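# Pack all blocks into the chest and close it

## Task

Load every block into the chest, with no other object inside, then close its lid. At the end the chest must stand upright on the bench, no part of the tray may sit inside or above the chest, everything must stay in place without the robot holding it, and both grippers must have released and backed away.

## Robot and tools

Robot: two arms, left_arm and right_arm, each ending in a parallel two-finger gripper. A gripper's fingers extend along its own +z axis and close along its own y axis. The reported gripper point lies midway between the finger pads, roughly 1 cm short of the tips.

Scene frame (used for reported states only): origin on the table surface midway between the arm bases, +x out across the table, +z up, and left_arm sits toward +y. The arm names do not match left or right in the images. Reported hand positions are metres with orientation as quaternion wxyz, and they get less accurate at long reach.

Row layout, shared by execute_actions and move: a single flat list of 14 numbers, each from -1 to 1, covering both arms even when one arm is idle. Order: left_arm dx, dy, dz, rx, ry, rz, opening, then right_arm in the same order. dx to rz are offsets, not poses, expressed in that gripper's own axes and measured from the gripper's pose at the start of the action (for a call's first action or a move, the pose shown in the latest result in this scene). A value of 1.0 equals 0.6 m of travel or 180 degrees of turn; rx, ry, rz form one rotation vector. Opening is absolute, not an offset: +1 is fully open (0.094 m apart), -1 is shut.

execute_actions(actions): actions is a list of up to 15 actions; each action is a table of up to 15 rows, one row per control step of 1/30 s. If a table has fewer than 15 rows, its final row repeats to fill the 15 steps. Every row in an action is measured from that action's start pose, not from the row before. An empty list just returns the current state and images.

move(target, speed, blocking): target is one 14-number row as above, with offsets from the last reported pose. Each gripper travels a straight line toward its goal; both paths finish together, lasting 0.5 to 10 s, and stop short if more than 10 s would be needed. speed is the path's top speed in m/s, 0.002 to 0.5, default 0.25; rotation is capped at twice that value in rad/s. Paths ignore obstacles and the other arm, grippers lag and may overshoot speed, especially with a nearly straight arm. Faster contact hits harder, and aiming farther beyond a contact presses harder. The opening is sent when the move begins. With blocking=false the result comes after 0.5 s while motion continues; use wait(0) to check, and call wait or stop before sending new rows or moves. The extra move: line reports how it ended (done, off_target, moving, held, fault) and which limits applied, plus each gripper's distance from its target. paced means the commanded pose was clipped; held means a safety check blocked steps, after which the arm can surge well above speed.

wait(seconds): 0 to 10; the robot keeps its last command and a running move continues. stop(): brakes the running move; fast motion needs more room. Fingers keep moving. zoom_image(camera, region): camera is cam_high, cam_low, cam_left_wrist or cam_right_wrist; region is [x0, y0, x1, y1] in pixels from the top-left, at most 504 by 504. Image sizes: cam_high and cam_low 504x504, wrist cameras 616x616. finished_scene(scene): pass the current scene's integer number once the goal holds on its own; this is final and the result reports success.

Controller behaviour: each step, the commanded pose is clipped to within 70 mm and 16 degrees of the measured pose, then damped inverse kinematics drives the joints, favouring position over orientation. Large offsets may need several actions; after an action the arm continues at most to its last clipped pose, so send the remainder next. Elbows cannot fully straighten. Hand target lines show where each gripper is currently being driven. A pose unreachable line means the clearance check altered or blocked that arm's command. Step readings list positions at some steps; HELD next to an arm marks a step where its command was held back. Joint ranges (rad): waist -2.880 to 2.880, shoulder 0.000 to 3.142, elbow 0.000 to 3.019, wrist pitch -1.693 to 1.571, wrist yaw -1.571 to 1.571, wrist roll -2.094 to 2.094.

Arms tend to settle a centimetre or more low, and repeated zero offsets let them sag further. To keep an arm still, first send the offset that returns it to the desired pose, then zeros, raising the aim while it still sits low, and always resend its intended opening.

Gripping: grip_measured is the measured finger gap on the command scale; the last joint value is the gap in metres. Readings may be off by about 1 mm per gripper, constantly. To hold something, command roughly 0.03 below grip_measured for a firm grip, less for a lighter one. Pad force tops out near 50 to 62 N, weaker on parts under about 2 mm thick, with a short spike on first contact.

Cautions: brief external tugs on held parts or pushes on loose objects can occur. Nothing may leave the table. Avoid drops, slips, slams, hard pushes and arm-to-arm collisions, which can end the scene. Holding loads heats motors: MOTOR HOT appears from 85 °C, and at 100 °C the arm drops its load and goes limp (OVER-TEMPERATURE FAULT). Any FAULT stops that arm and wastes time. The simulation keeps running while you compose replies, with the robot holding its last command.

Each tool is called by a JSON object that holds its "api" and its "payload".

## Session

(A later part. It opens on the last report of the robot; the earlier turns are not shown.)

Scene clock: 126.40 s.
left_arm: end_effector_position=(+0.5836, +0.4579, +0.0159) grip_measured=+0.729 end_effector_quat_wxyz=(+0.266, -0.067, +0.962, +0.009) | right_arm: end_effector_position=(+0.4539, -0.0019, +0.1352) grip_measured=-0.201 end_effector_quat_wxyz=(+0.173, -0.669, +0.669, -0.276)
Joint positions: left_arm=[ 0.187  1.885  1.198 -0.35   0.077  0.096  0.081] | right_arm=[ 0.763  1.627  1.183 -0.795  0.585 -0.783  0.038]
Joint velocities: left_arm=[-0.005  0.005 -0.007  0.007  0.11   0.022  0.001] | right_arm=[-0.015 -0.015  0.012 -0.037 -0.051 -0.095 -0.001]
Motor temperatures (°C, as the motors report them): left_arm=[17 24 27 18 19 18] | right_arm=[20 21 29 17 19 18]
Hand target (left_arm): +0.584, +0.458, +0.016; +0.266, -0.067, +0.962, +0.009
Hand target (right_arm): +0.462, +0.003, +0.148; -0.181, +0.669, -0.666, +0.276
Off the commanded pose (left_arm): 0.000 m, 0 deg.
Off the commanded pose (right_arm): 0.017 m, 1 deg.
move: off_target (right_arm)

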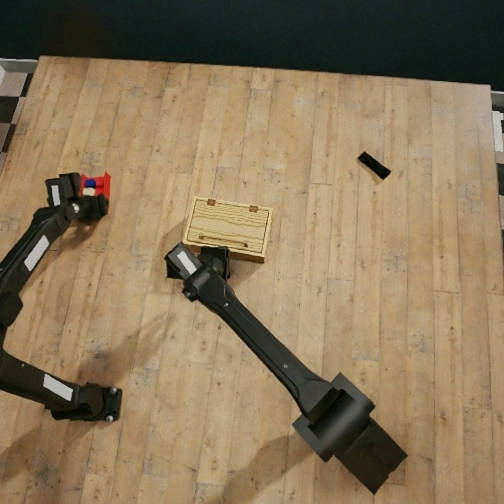

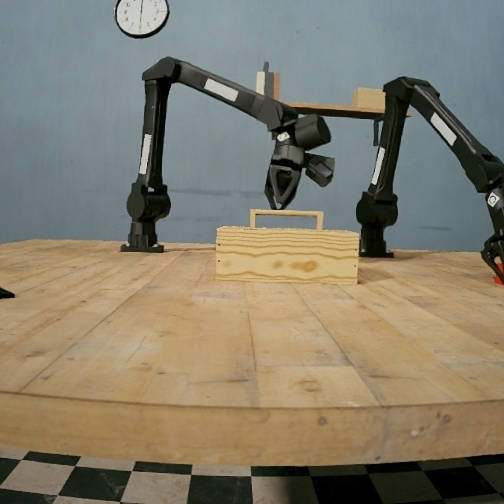

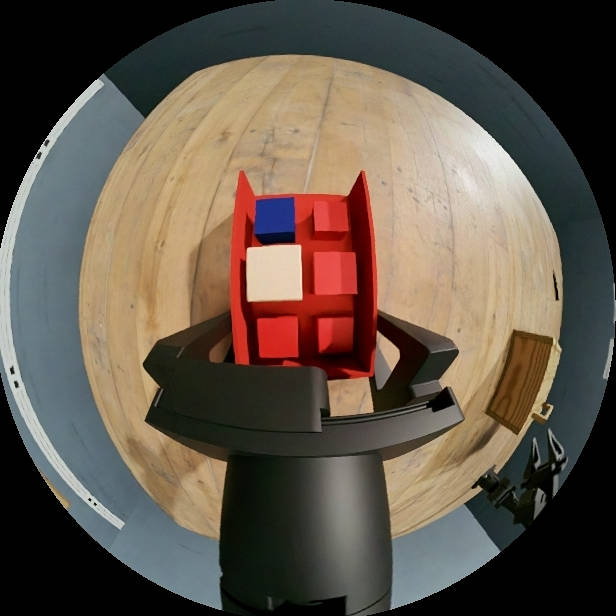

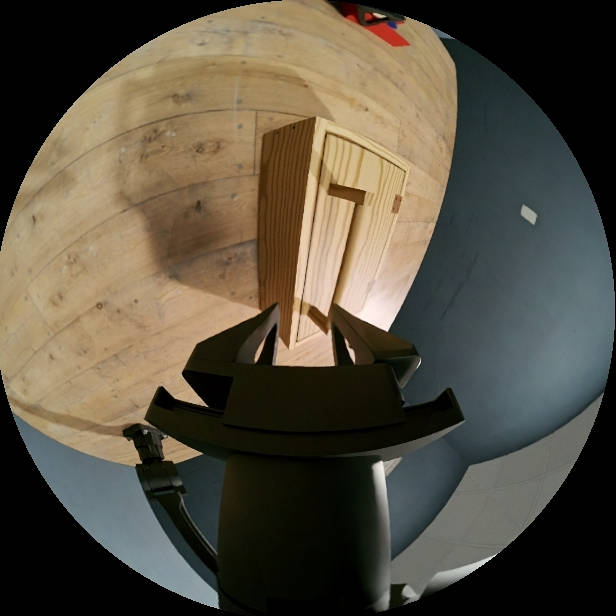

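{"api": "move", "payload": {"target": [0,0,0,0,0,0,0.69,-0.03,-0.075,-0.01,0,0,0.06,-0.2], "speed": 0.1}}

Scene clock: 132.83 s.
left_arm: end_effector_position=(+0.5836, +0.4579, +0.0159) grip_measured=+0.729 end_effector_quat_wxyz=(+0.266, -0.067, +0.962, +0.009) | right_arm: end_effector_position=(+0.4741, +0.0124, +0.1530) grip_measured=-0.201 end_effector_quat_wxyz=(+0.189, -0.616, +0.719, -0.262)
Joint positions: left_arm=[ 0.187  1.885  1.198 -0.35   0.077  0.096  0.081] | right_arm=[ 0.749  1.669  1.289 -0.861  0.58  -0.641  0.038]
Joint velocities: left_arm=[ 0.015 -0.015 -0.007  0.002  0.022 -0.007 -0.001] | right_arm=[ 0.005 -0.005 -0.012  0.007  0.066  0.022  0.001]
Motor temperatures (°C, as the motors report them): left_arm=[17 25 26 18 19 18] | right_arm=[20 21 29 17 19 18]
Hand target (left_arm): +0.584, +0.458, +0.016; +0.266, -0.067, +0.962, +0.009
Hand target (right_arm): +0.487, +0.018, +0.164; +0.199, -0.603, +0.728, -0.258
Off the commanded pose (left_arm): 0.000 m, 0 deg.
Off the commanded pose (right_arm): 0.018 m, 2 deg.
move: off_target (right_arm)

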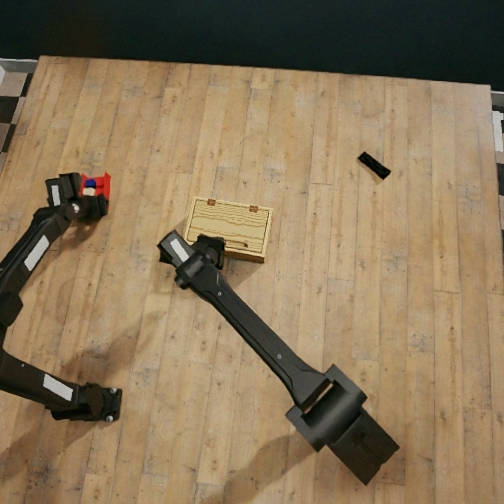

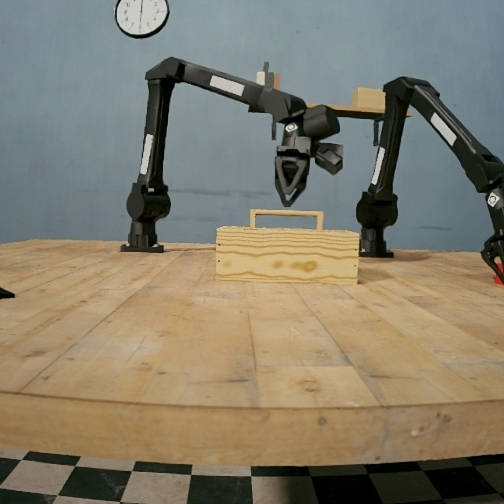

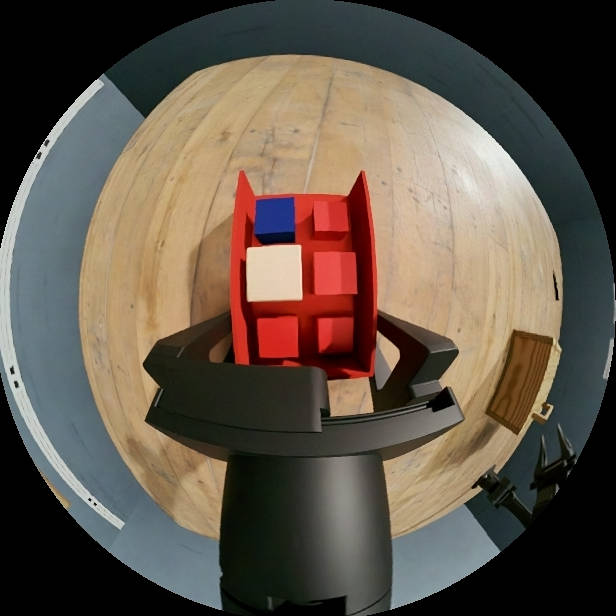

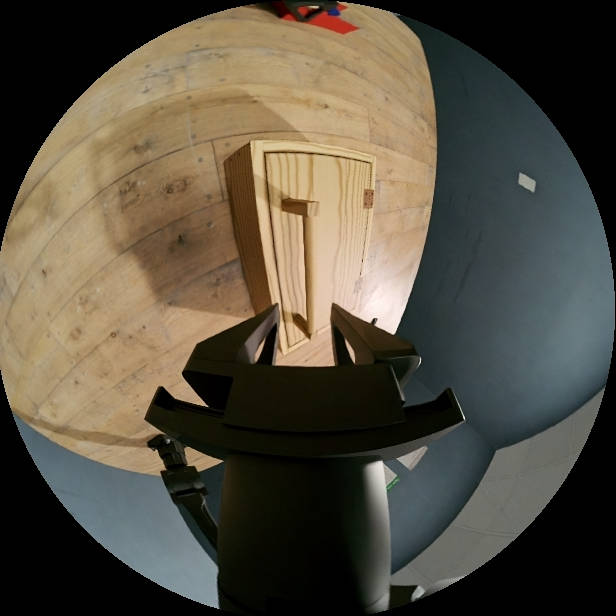

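{"api": "move", "payload": {"target": [0,0,0,0,0,0,0.69,-0.01,-0.035,0.068,0,0,0,-0.3], "speed": 0.06}}

{"api": "zoom_image", "payload": {"camera": "cam_low", "region": [200, 140, 370, 300]}}

Scene clock: 137.47 s.
left_arm: end_effector_position=(+0.5836, +0.4579, +0.0159) grip_measured=+0.729 end_effector_quat_wxyz=(+0.266, -0.067, +0.962, +0.009) | right_arm: end_effector_position=(+0.4990, +0.0000, +0.1211) grip_measured=-0.299 end_effector_quat_wxyz=(+0.170, -0.620, +0.719, -0.264)
Joint positions: left_arm=[ 0.187  1.885  1.198 -0.35   0.077  0.096  0.081] | right_arm=[ 0.697  1.733  1.289 -0.807  0.563 -0.694  0.033]
Joint velocities: left_arm=[ 0.015 -0.005 -0.012  0.012  0.007 -0.066  0.   ] | right_arm=[ 0.005 -0.005 -0.027 -0.002 -0.022 -0.007  0.001]
Motor temperatures (°C, as the motors report them): left_arm=[17 25 26 18 19 18] | right_arm=[20 21 30 17 19 18]
Hand target (left_arm): +0.584, +0.458, +0.016; +0.266, -0.067, +0.962, +0.009
Hand target (right_arm): +0.515, +0.009, +0.133; +0.189, -0.616, +0.719, -0.262
Off the commanded pose (left_arm): 0.000 m, 0 deg.
Off the commanded pose (right_arm): 0.023 m, 2 deg.
move: off_target (right_arm)

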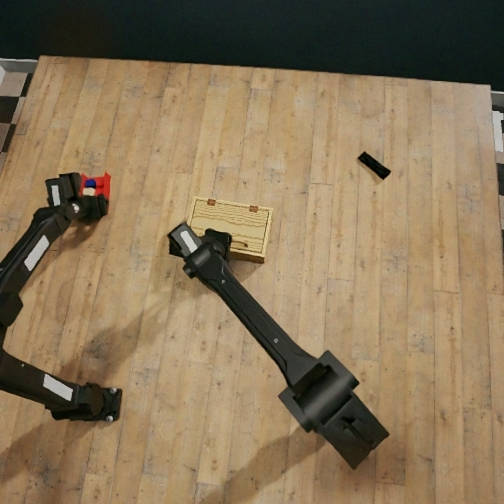

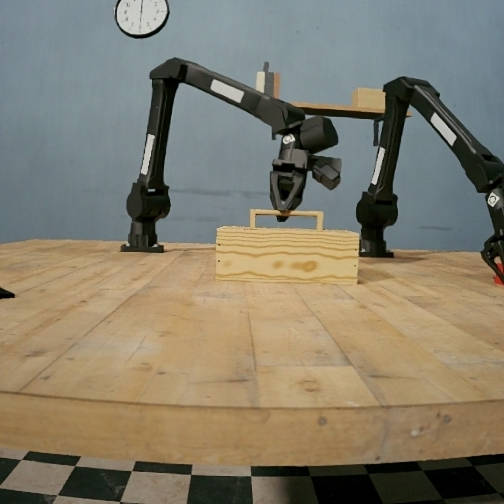

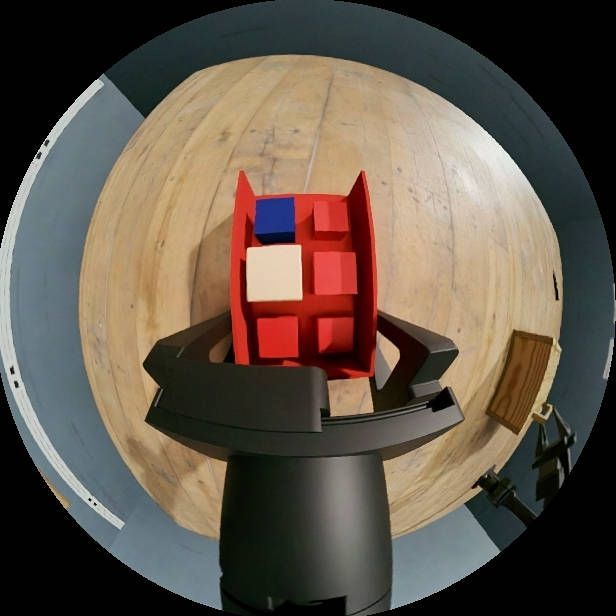

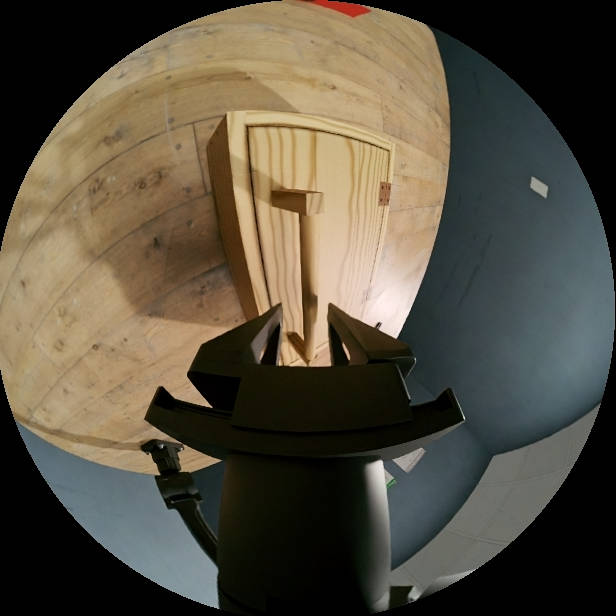

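Region (200, 140, 370, 300) of cam_low's 504x504 image, scaled by 2.965, with more detail than that image has; it fills the top 474 rows of this view, and the rest is white.

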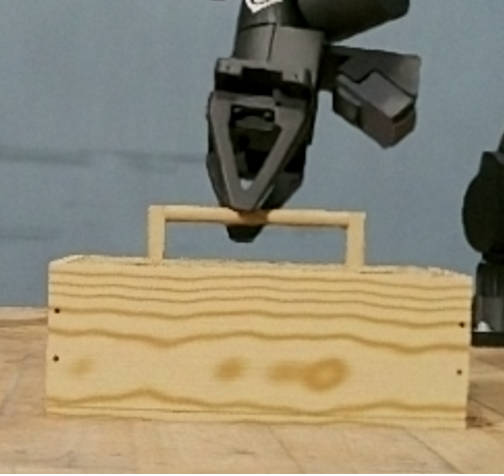

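{"api": "move", "payload": {"target": [0,0,0,0,0,0,0.69,-0.012,-0.04,0.018,0,0,0,-0.45], "speed": 0.04}}

{"api": "move", "payload": {"target": [0,0,0,0,0,0,0.69,0,-0.015,0,0,0,0,-0.82], "speed": 0.04}}

{"api": "zoom_image", "payload": {"camera": "cam_low", "region": [200, 140, 370, 300]}}

Scene clock: 145.43 s.
left_arm: end_effector_position=(+0.5836, +0.4579, +0.0159) grip_measured=+0.729 end_effector_quat_wxyz=(+0.266, -0.067, +0.962, +0.009) | right_arm: end_effector_position=(+0.5106, -0.0048, +0.1137) grip_measured=-0.449 end_effector_quat_wxyz=(+0.161, -0.622, +0.719, -0.265)
Joint positions: left_arm=[ 0.187  1.885  1.198 -0.35   0.077  0.096  0.081] | right_arm=[ 0.674  1.759  1.307 -0.807  0.556 -0.715  0.026]
Joint velocities: left_arm=[-0.005 -0.005  0.002 -0.002 -0.081 -0.007  0.   ] | right_arm=[-0.005 -0.005 -0.007 -0.002  0.022 -0.051  0.   ]
Motor temperatures (°C, as the motors report them): left_arm=[17 25 25 18 19 18] | right_arm=[20 21 30 17 19 18]
Hand target (left_arm): +0.584, +0.458, +0.016; +0.266, -0.067, +0.962, +0.009
Hand target (right_arm): +0.525, +0.002, +0.126; +0.170, -0.620, +0.719, -0.264
Off the commanded pose (left_arm): 0.000 m, 0 deg.
Off the commanded pose (right_arm): 0.021 m, 1 deg.
move: off_target (right_arm)

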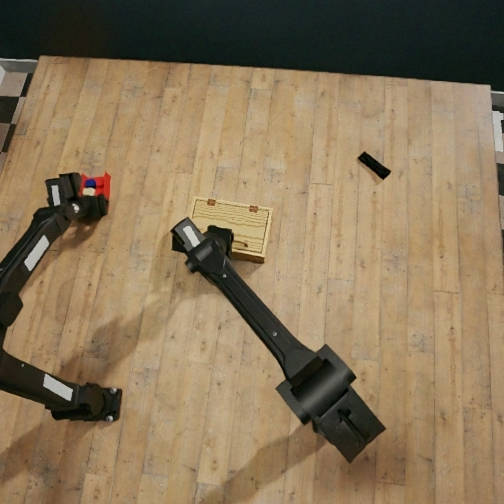

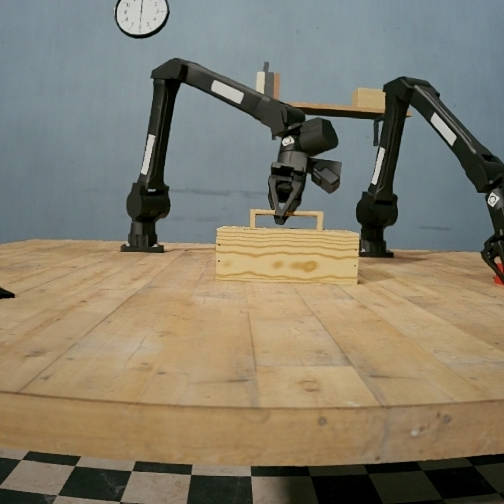

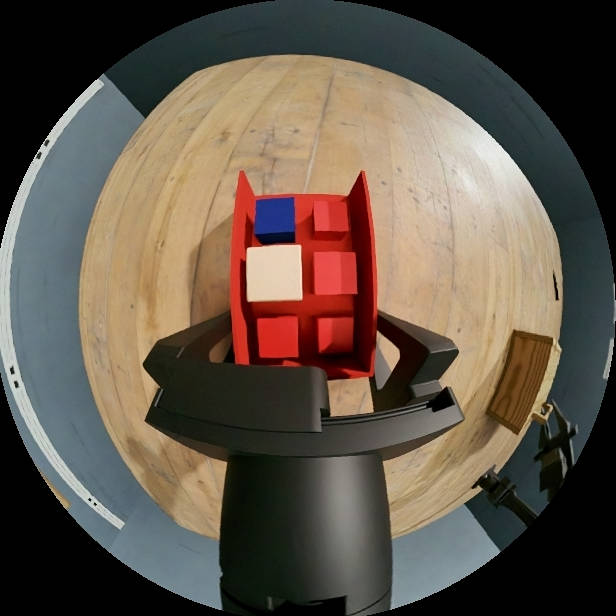

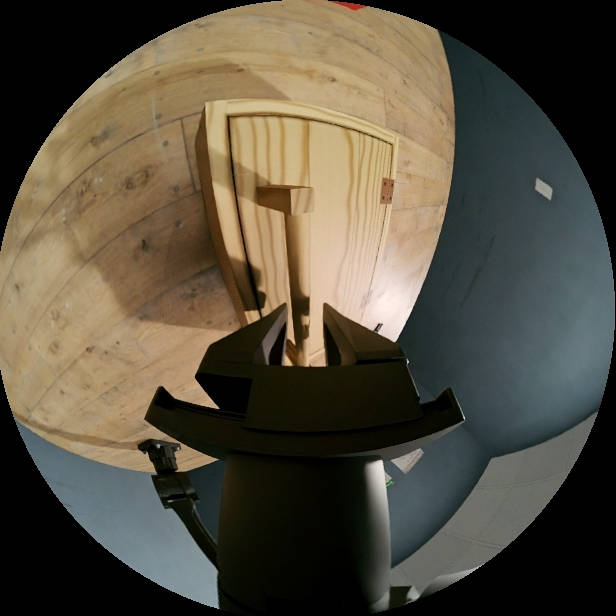

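Scene clock: 146.13 s.
left_arm: end_effector_position=(+0.5836, +0.4579, +0.0159) grip_measured=+0.729 end_effector_quat_wxyz=(+0.266, -0.067, +0.962, +0.009) | right_arm: end_effector_position=(+0.5103, -0.0049, +0.1133) grip_measured=-0.806 end_effector_quat_wxyz=(+0.160, -0.624, +0.718, -0.264)
Joint positions: left_arm=[ 0.187  1.885  1.198 -0.35   0.077  0.096  0.081] | right_arm=[ 0.674  1.759  1.307 -0.807  0.555 -0.719  0.009]
Joint velocities: left_arm=[-0.005 -0.015  0.012 -0.002  0.022 -0.051 -0.   ] | right_arm=[ 0.005 -0.005 -0.002  0.027 -0.066 -0.051  0.   ]
Motor temperatures (°C, as the motors report them): left_arm=[17 25 25 18 19 18] | right_arm=[20 21 30 17 19 18]
Hand target (left_arm): +0.584, +0.458, +0.016; +0.266, -0.067, +0.962, +0.009
Hand target (right_arm): +0.518, -0.006, +0.119; +0.161, -0.622, +0.719, -0.265
Off the commanded pose (left_arm): 0.000 m, 0 deg.
Off the commanded pose (right_arm): 0.010 m, 0 deg.
move: done

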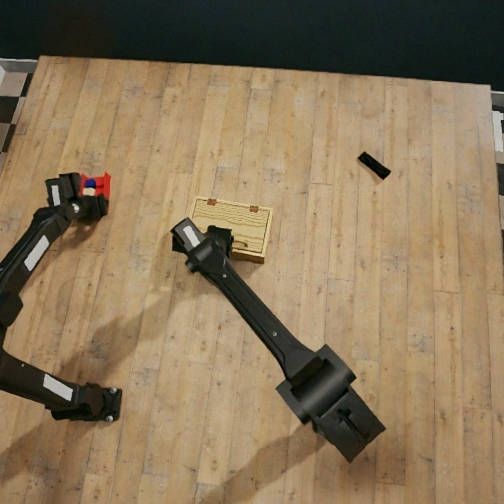

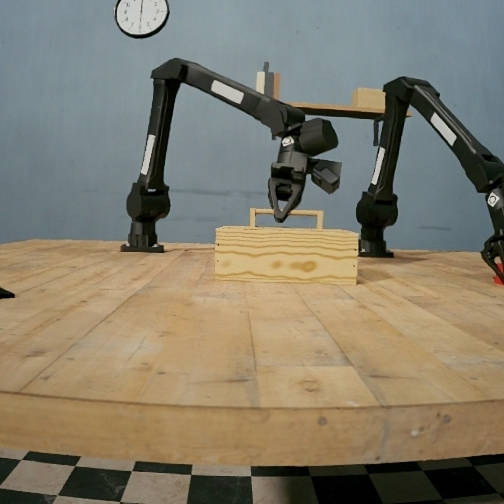

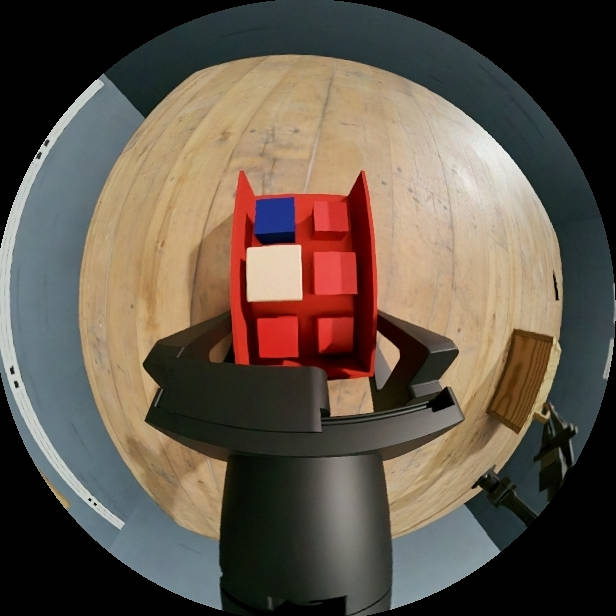

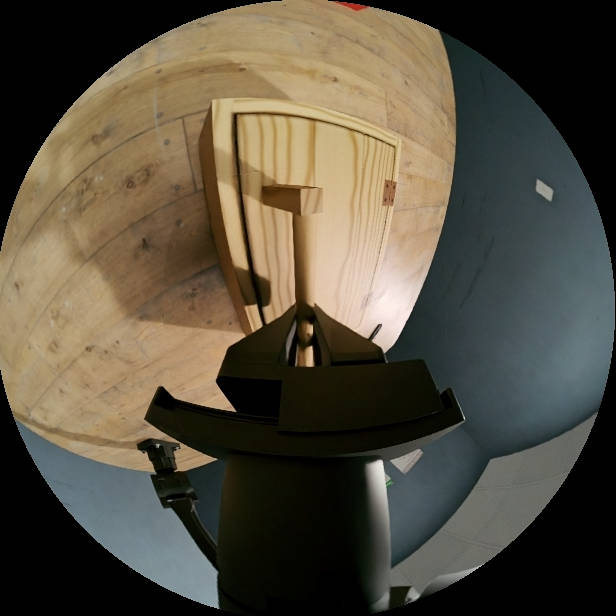

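Region (200, 140, 370, 300) of cam_low's 504x504 image, scaled by 2.965, with more detail than that image has; it fills the top 474 rows of this view, and the rest is white.

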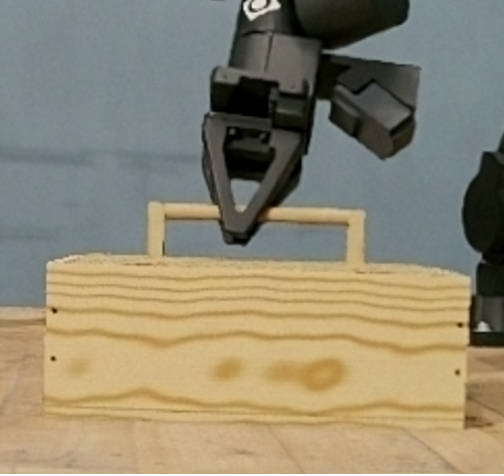

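{"api": "move", "payload": {"target": [0,0,0,0,0,0,0.69,-0.005,-0.105,-0.05,-0.09,0.015,0,-0.825], "speed": 0.06}}

Scene clock: 155.30 s.
left_arm: end_effector_position=(+0.5836, +0.4579, +0.0159) grip_measured=+0.729 end_effector_quat_wxyz=(+0.266, -0.067, +0.962, +0.009) | right_arm: end_effector_position=(+0.5278, -0.0049, +0.1534) grip_measured=-0.810 end_effector_quat_wxyz=(+0.035, -0.645, +0.744, -0.171)
Joint positions: left_arm=[ 0.187  1.885  1.198 -0.35   0.077  0.096  0.081] | right_arm=[ 0.597  1.873  1.653 -1.281  0.344 -0.719  0.009]
Joint velocities: left_arm=[-0.024 -0.005 -0.012 -0.012  0.007  0.007 -0.   ] | right_arm=[-0.015 -0.015 -0.017 -0.002  0.022 -0.022  0.   ]
Motor temperatures (°C, as the motors report them): left_arm=[17 25 25 18 19 18] | right_arm=[20 22 30 17 19 18]
Hand target (left_arm): +0.584, +0.458, +0.016; +0.266, -0.067, +0.962, +0.009
Hand target (right_arm): +0.546, -0.002, +0.172; +0.054, -0.634, +0.751, -0.176
Off the commanded pose (left_arm): 0.000 m, 0 deg.
Off the commanded pose (right_arm): 0.027 m, 3 deg.
move: off_target (right_arm)

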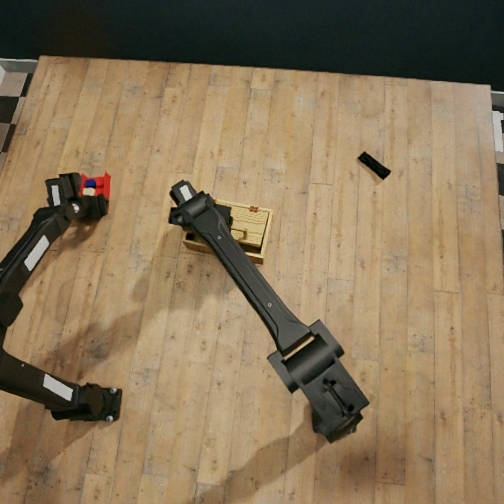

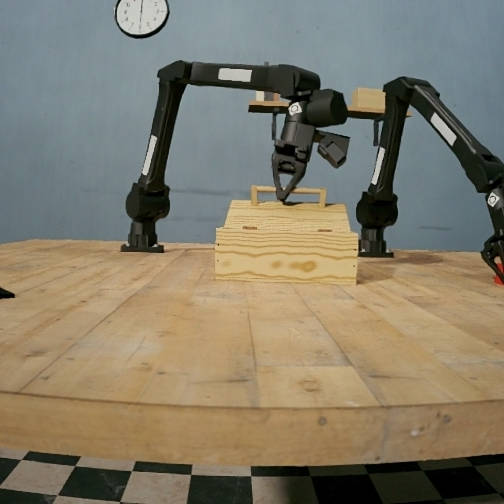

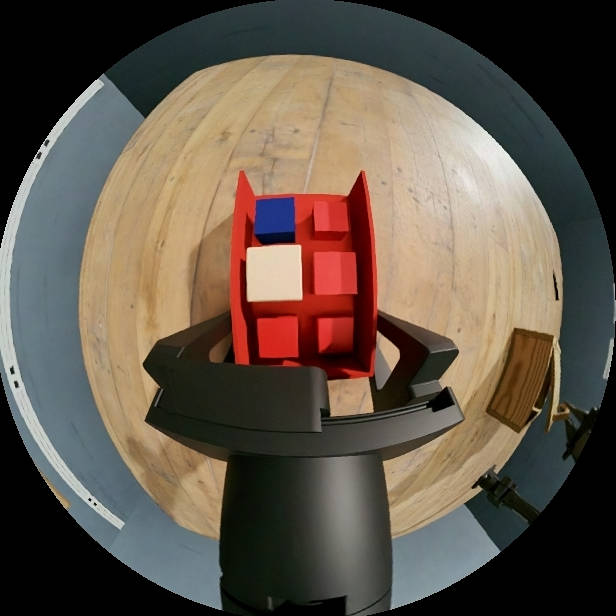

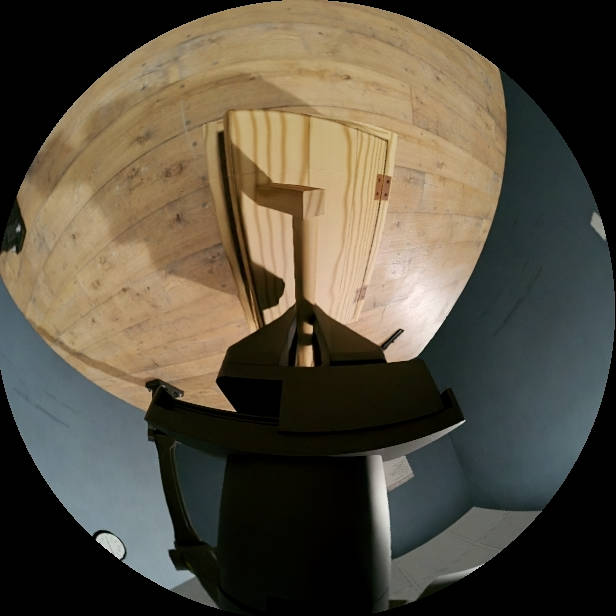

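{"api": "move", "payload": {"target": [0,0,0,0,0,0,0.69,0.003,-0.13,-0.05,-0.07,-0.06,0,-0.825], "speed": 0.06}}

Scene clock: 164.93 s.
left_arm: end_effector_position=(+0.5836, +0.4579, +0.0159) grip_measured=+0.729 end_effector_quat_wxyz=(+0.266, -0.067, +0.962, +0.009) | right_arm: end_effector_position=(+0.5773, -0.0130, +0.1828) grip_measured=-0.810 end_effector_quat_wxyz=(+0.007, -0.658, +0.752, -0.029)
Joint positions: left_arm=[ 0.187  1.885  1.198 -0.35   0.077  0.096  0.081] | right_arm=[ 0.458  1.999  1.951 -1.5    0.055 -0.854  0.009]
Joint velocities: left_arm=[-0.005 -0.024 -0.007 -0.002 -0.037 -0.037  0.   ] | right_arm=[-0.005 -0.005 -0.007 -0.017 -0.007  0.037 -0.   ]
Motor temperatures (°C, as the motors report them): left_arm=[17 25 25 18 19 18] | right_arm=[20 22 32 17 19 18]
Hand target (left_arm): +0.584, +0.458, +0.016; +0.266, -0.067, +0.962, +0.009
Hand target (right_arm): +0.594, -0.010, +0.203; +0.033, -0.658, +0.751, -0.028
Off the commanded pose (left_arm): 0.000 m, 0 deg.
Off the commanded pose (right_arm): 0.028 m, 3 deg.
move: off_target (right_arm)

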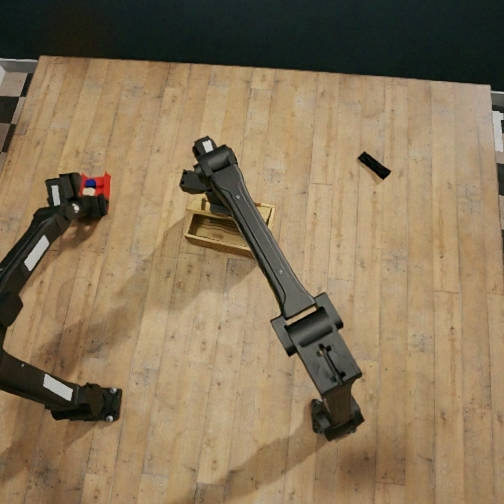

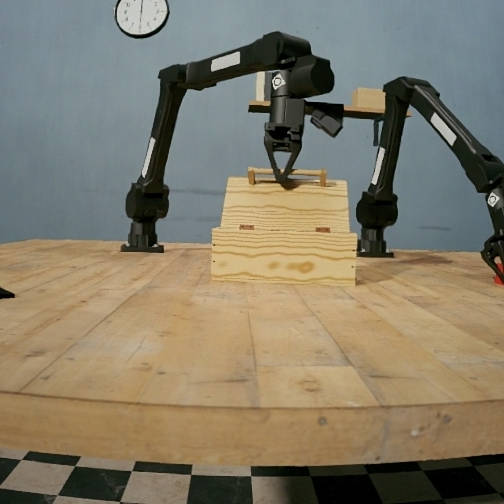

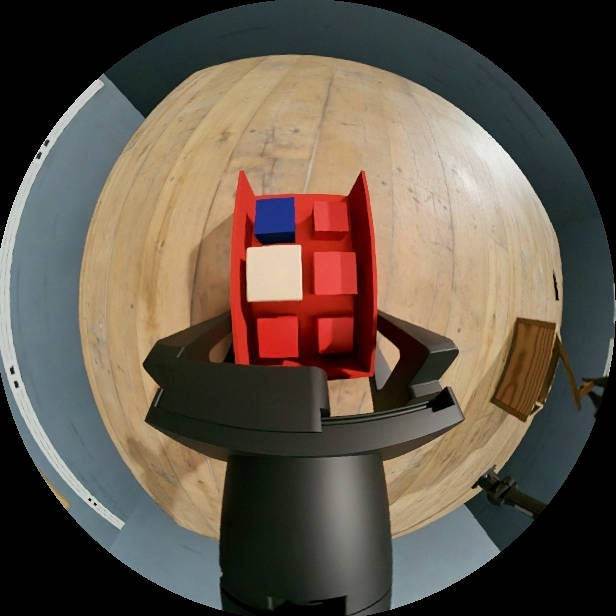

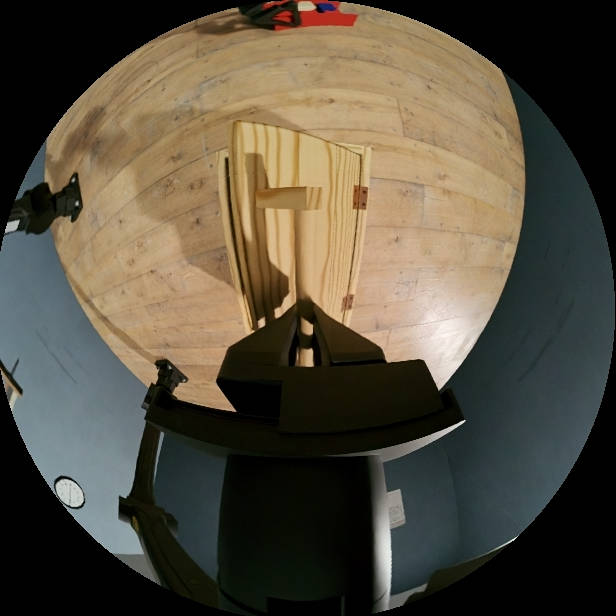

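{"api": "move", "payload": {"target": [0,0,0,0,0,0,0.69,-0.005,-0.08,-0.068,-0.02,-0.015,0,-0.825], "speed": 0.05}}

Scene clock: 174.87 s.
left_arm: end_effector_position=(+0.5836, +0.4579, +0.0159) grip_measured=+0.729 end_effector_quat_wxyz=(+0.266, -0.067, +0.962, +0.009) | right_arm: end_effector_position=(+0.6060, -0.0181, +0.1911) grip_measured=-0.810 end_effector_quat_wxyz=(-0.021, -0.653, +0.757, +0.012)
Joint positions: left_arm=[ 0.187  1.885  1.198 -0.35   0.077  0.096  0.081] | right_arm=[ 0.408  2.128  2.182 -1.671 -0.015 -0.89   0.009]
Joint velocities: left_arm=[ 0.005 -0.005 -0.007 -0.002  0.022  0.051 -0.   ] | right_arm=[ 0.005 -0.015  0.007  0.022 -0.081  0.037  0.002]
Motor temperatures (°C, as the motors report them): left_arm=[17 25 25 18 19 18] | right_arm=[20 23 33 17 19 18]
Hand target (left_arm): +0.584, +0.458, +0.016; +0.266, -0.067, +0.962, +0.009
Hand target (right_arm): +0.622, -0.016, +0.225; +0.018, -0.658, +0.753, +0.007
Off the commanded pose (left_arm): 0.000 m, 0 deg.
Off the commanded pose (right_arm): 0.039 m, 3 deg.
joint sent to its limit (right arm) — the command would take joint 4 (wrist pitch) past its lower limit, so that joint was sent only as far as its limit.
move: off_target (right_arm)

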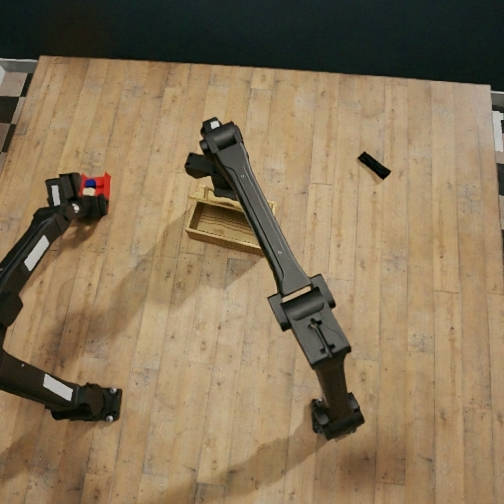

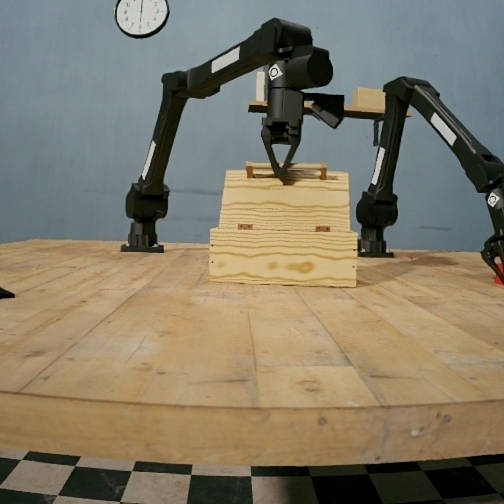

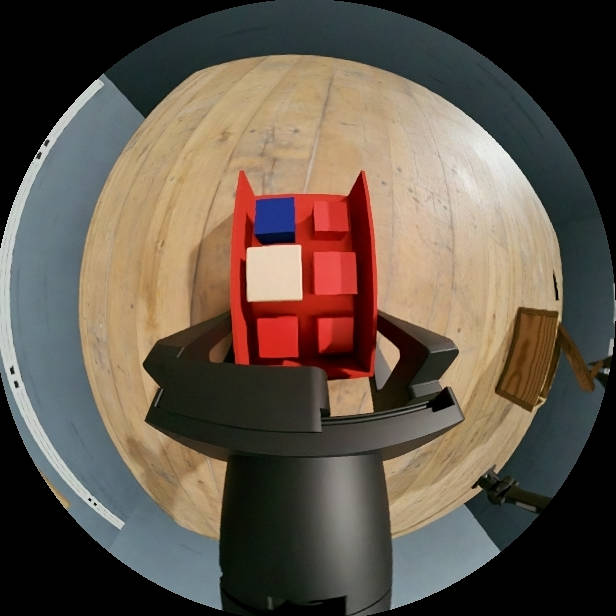

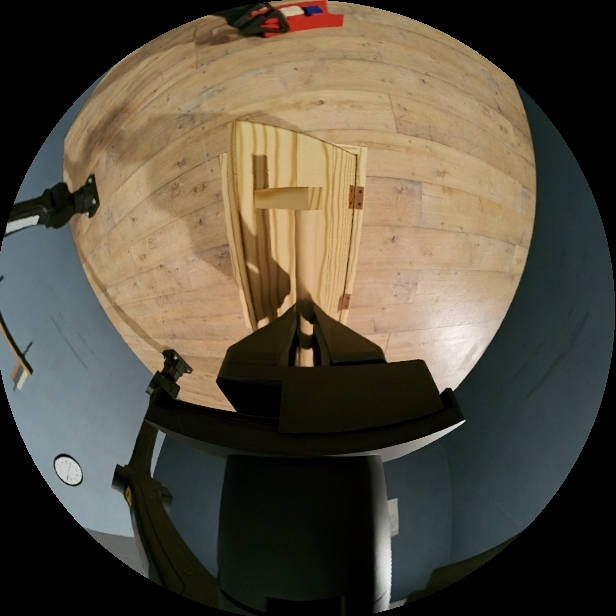

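{"api": "move", "payload": {"target": [0,0,0,0,0,0,0.69,0,0.27,-0.035,0,-0.01,0,-0.825], "speed": 0.07}}

Scene clock: 182.70 s.
left_arm: end_effector_position=(+0.5836, +0.4579, +0.0159) grip_measured=+0.729 end_effector_quat_wxyz=(+0.266, -0.067, +0.962, +0.009) | right_arm: end_effector_position=(+0.4487, -0.0017, +0.2006) grip_measured=-0.810 end_effector_quat_wxyz=(-0.037, -0.655, +0.755, +0.020)
Joint positions: left_arm=[ 0.187  1.885  1.198 -0.35   0.077  0.096  0.081] | right_arm=[ 0.578  1.789  1.684 -1.541 -0.04  -0.726  0.009]
Joint velocities: left_arm=[-0.024 -0.015  0.002 -0.002  0.022  0.007  0.001] | right_arm=[-0.015 -0.005  0.017  0.012 -0.051 -0.066  0.001]
Motor temperatures (°C, as the motors report them): left_arm=[17 25 25 18 19 18] | right_arm=[20 24 34 17 19 18]
Hand target (left_arm): +0.584, +0.458, +0.016; +0.266, -0.067, +0.962, +0.009
Hand target (right_arm): +0.447, +0.006, +0.223; -0.009, -0.653, +0.757, +0.023
Off the commanded pose (left_arm): 0.000 m, 0 deg.
Off the commanded pose (right_arm): 0.020 m, 3 deg.
move: off_target (right_arm)

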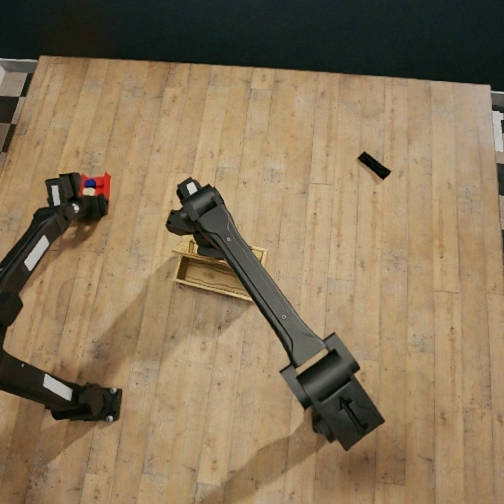

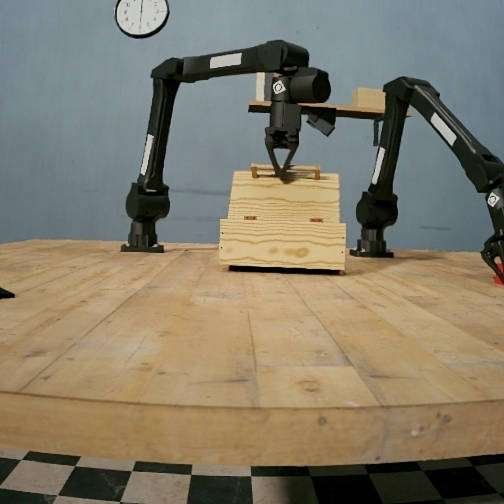

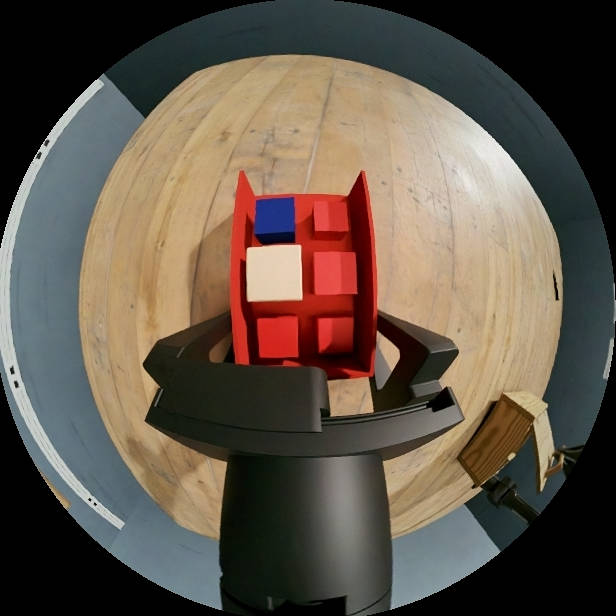

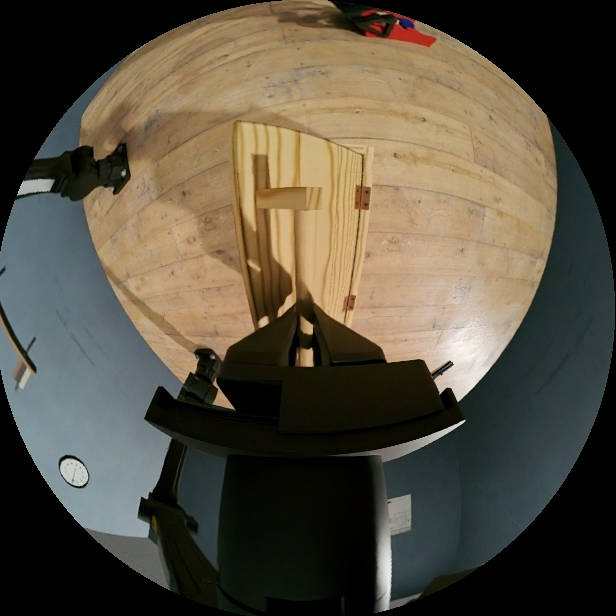

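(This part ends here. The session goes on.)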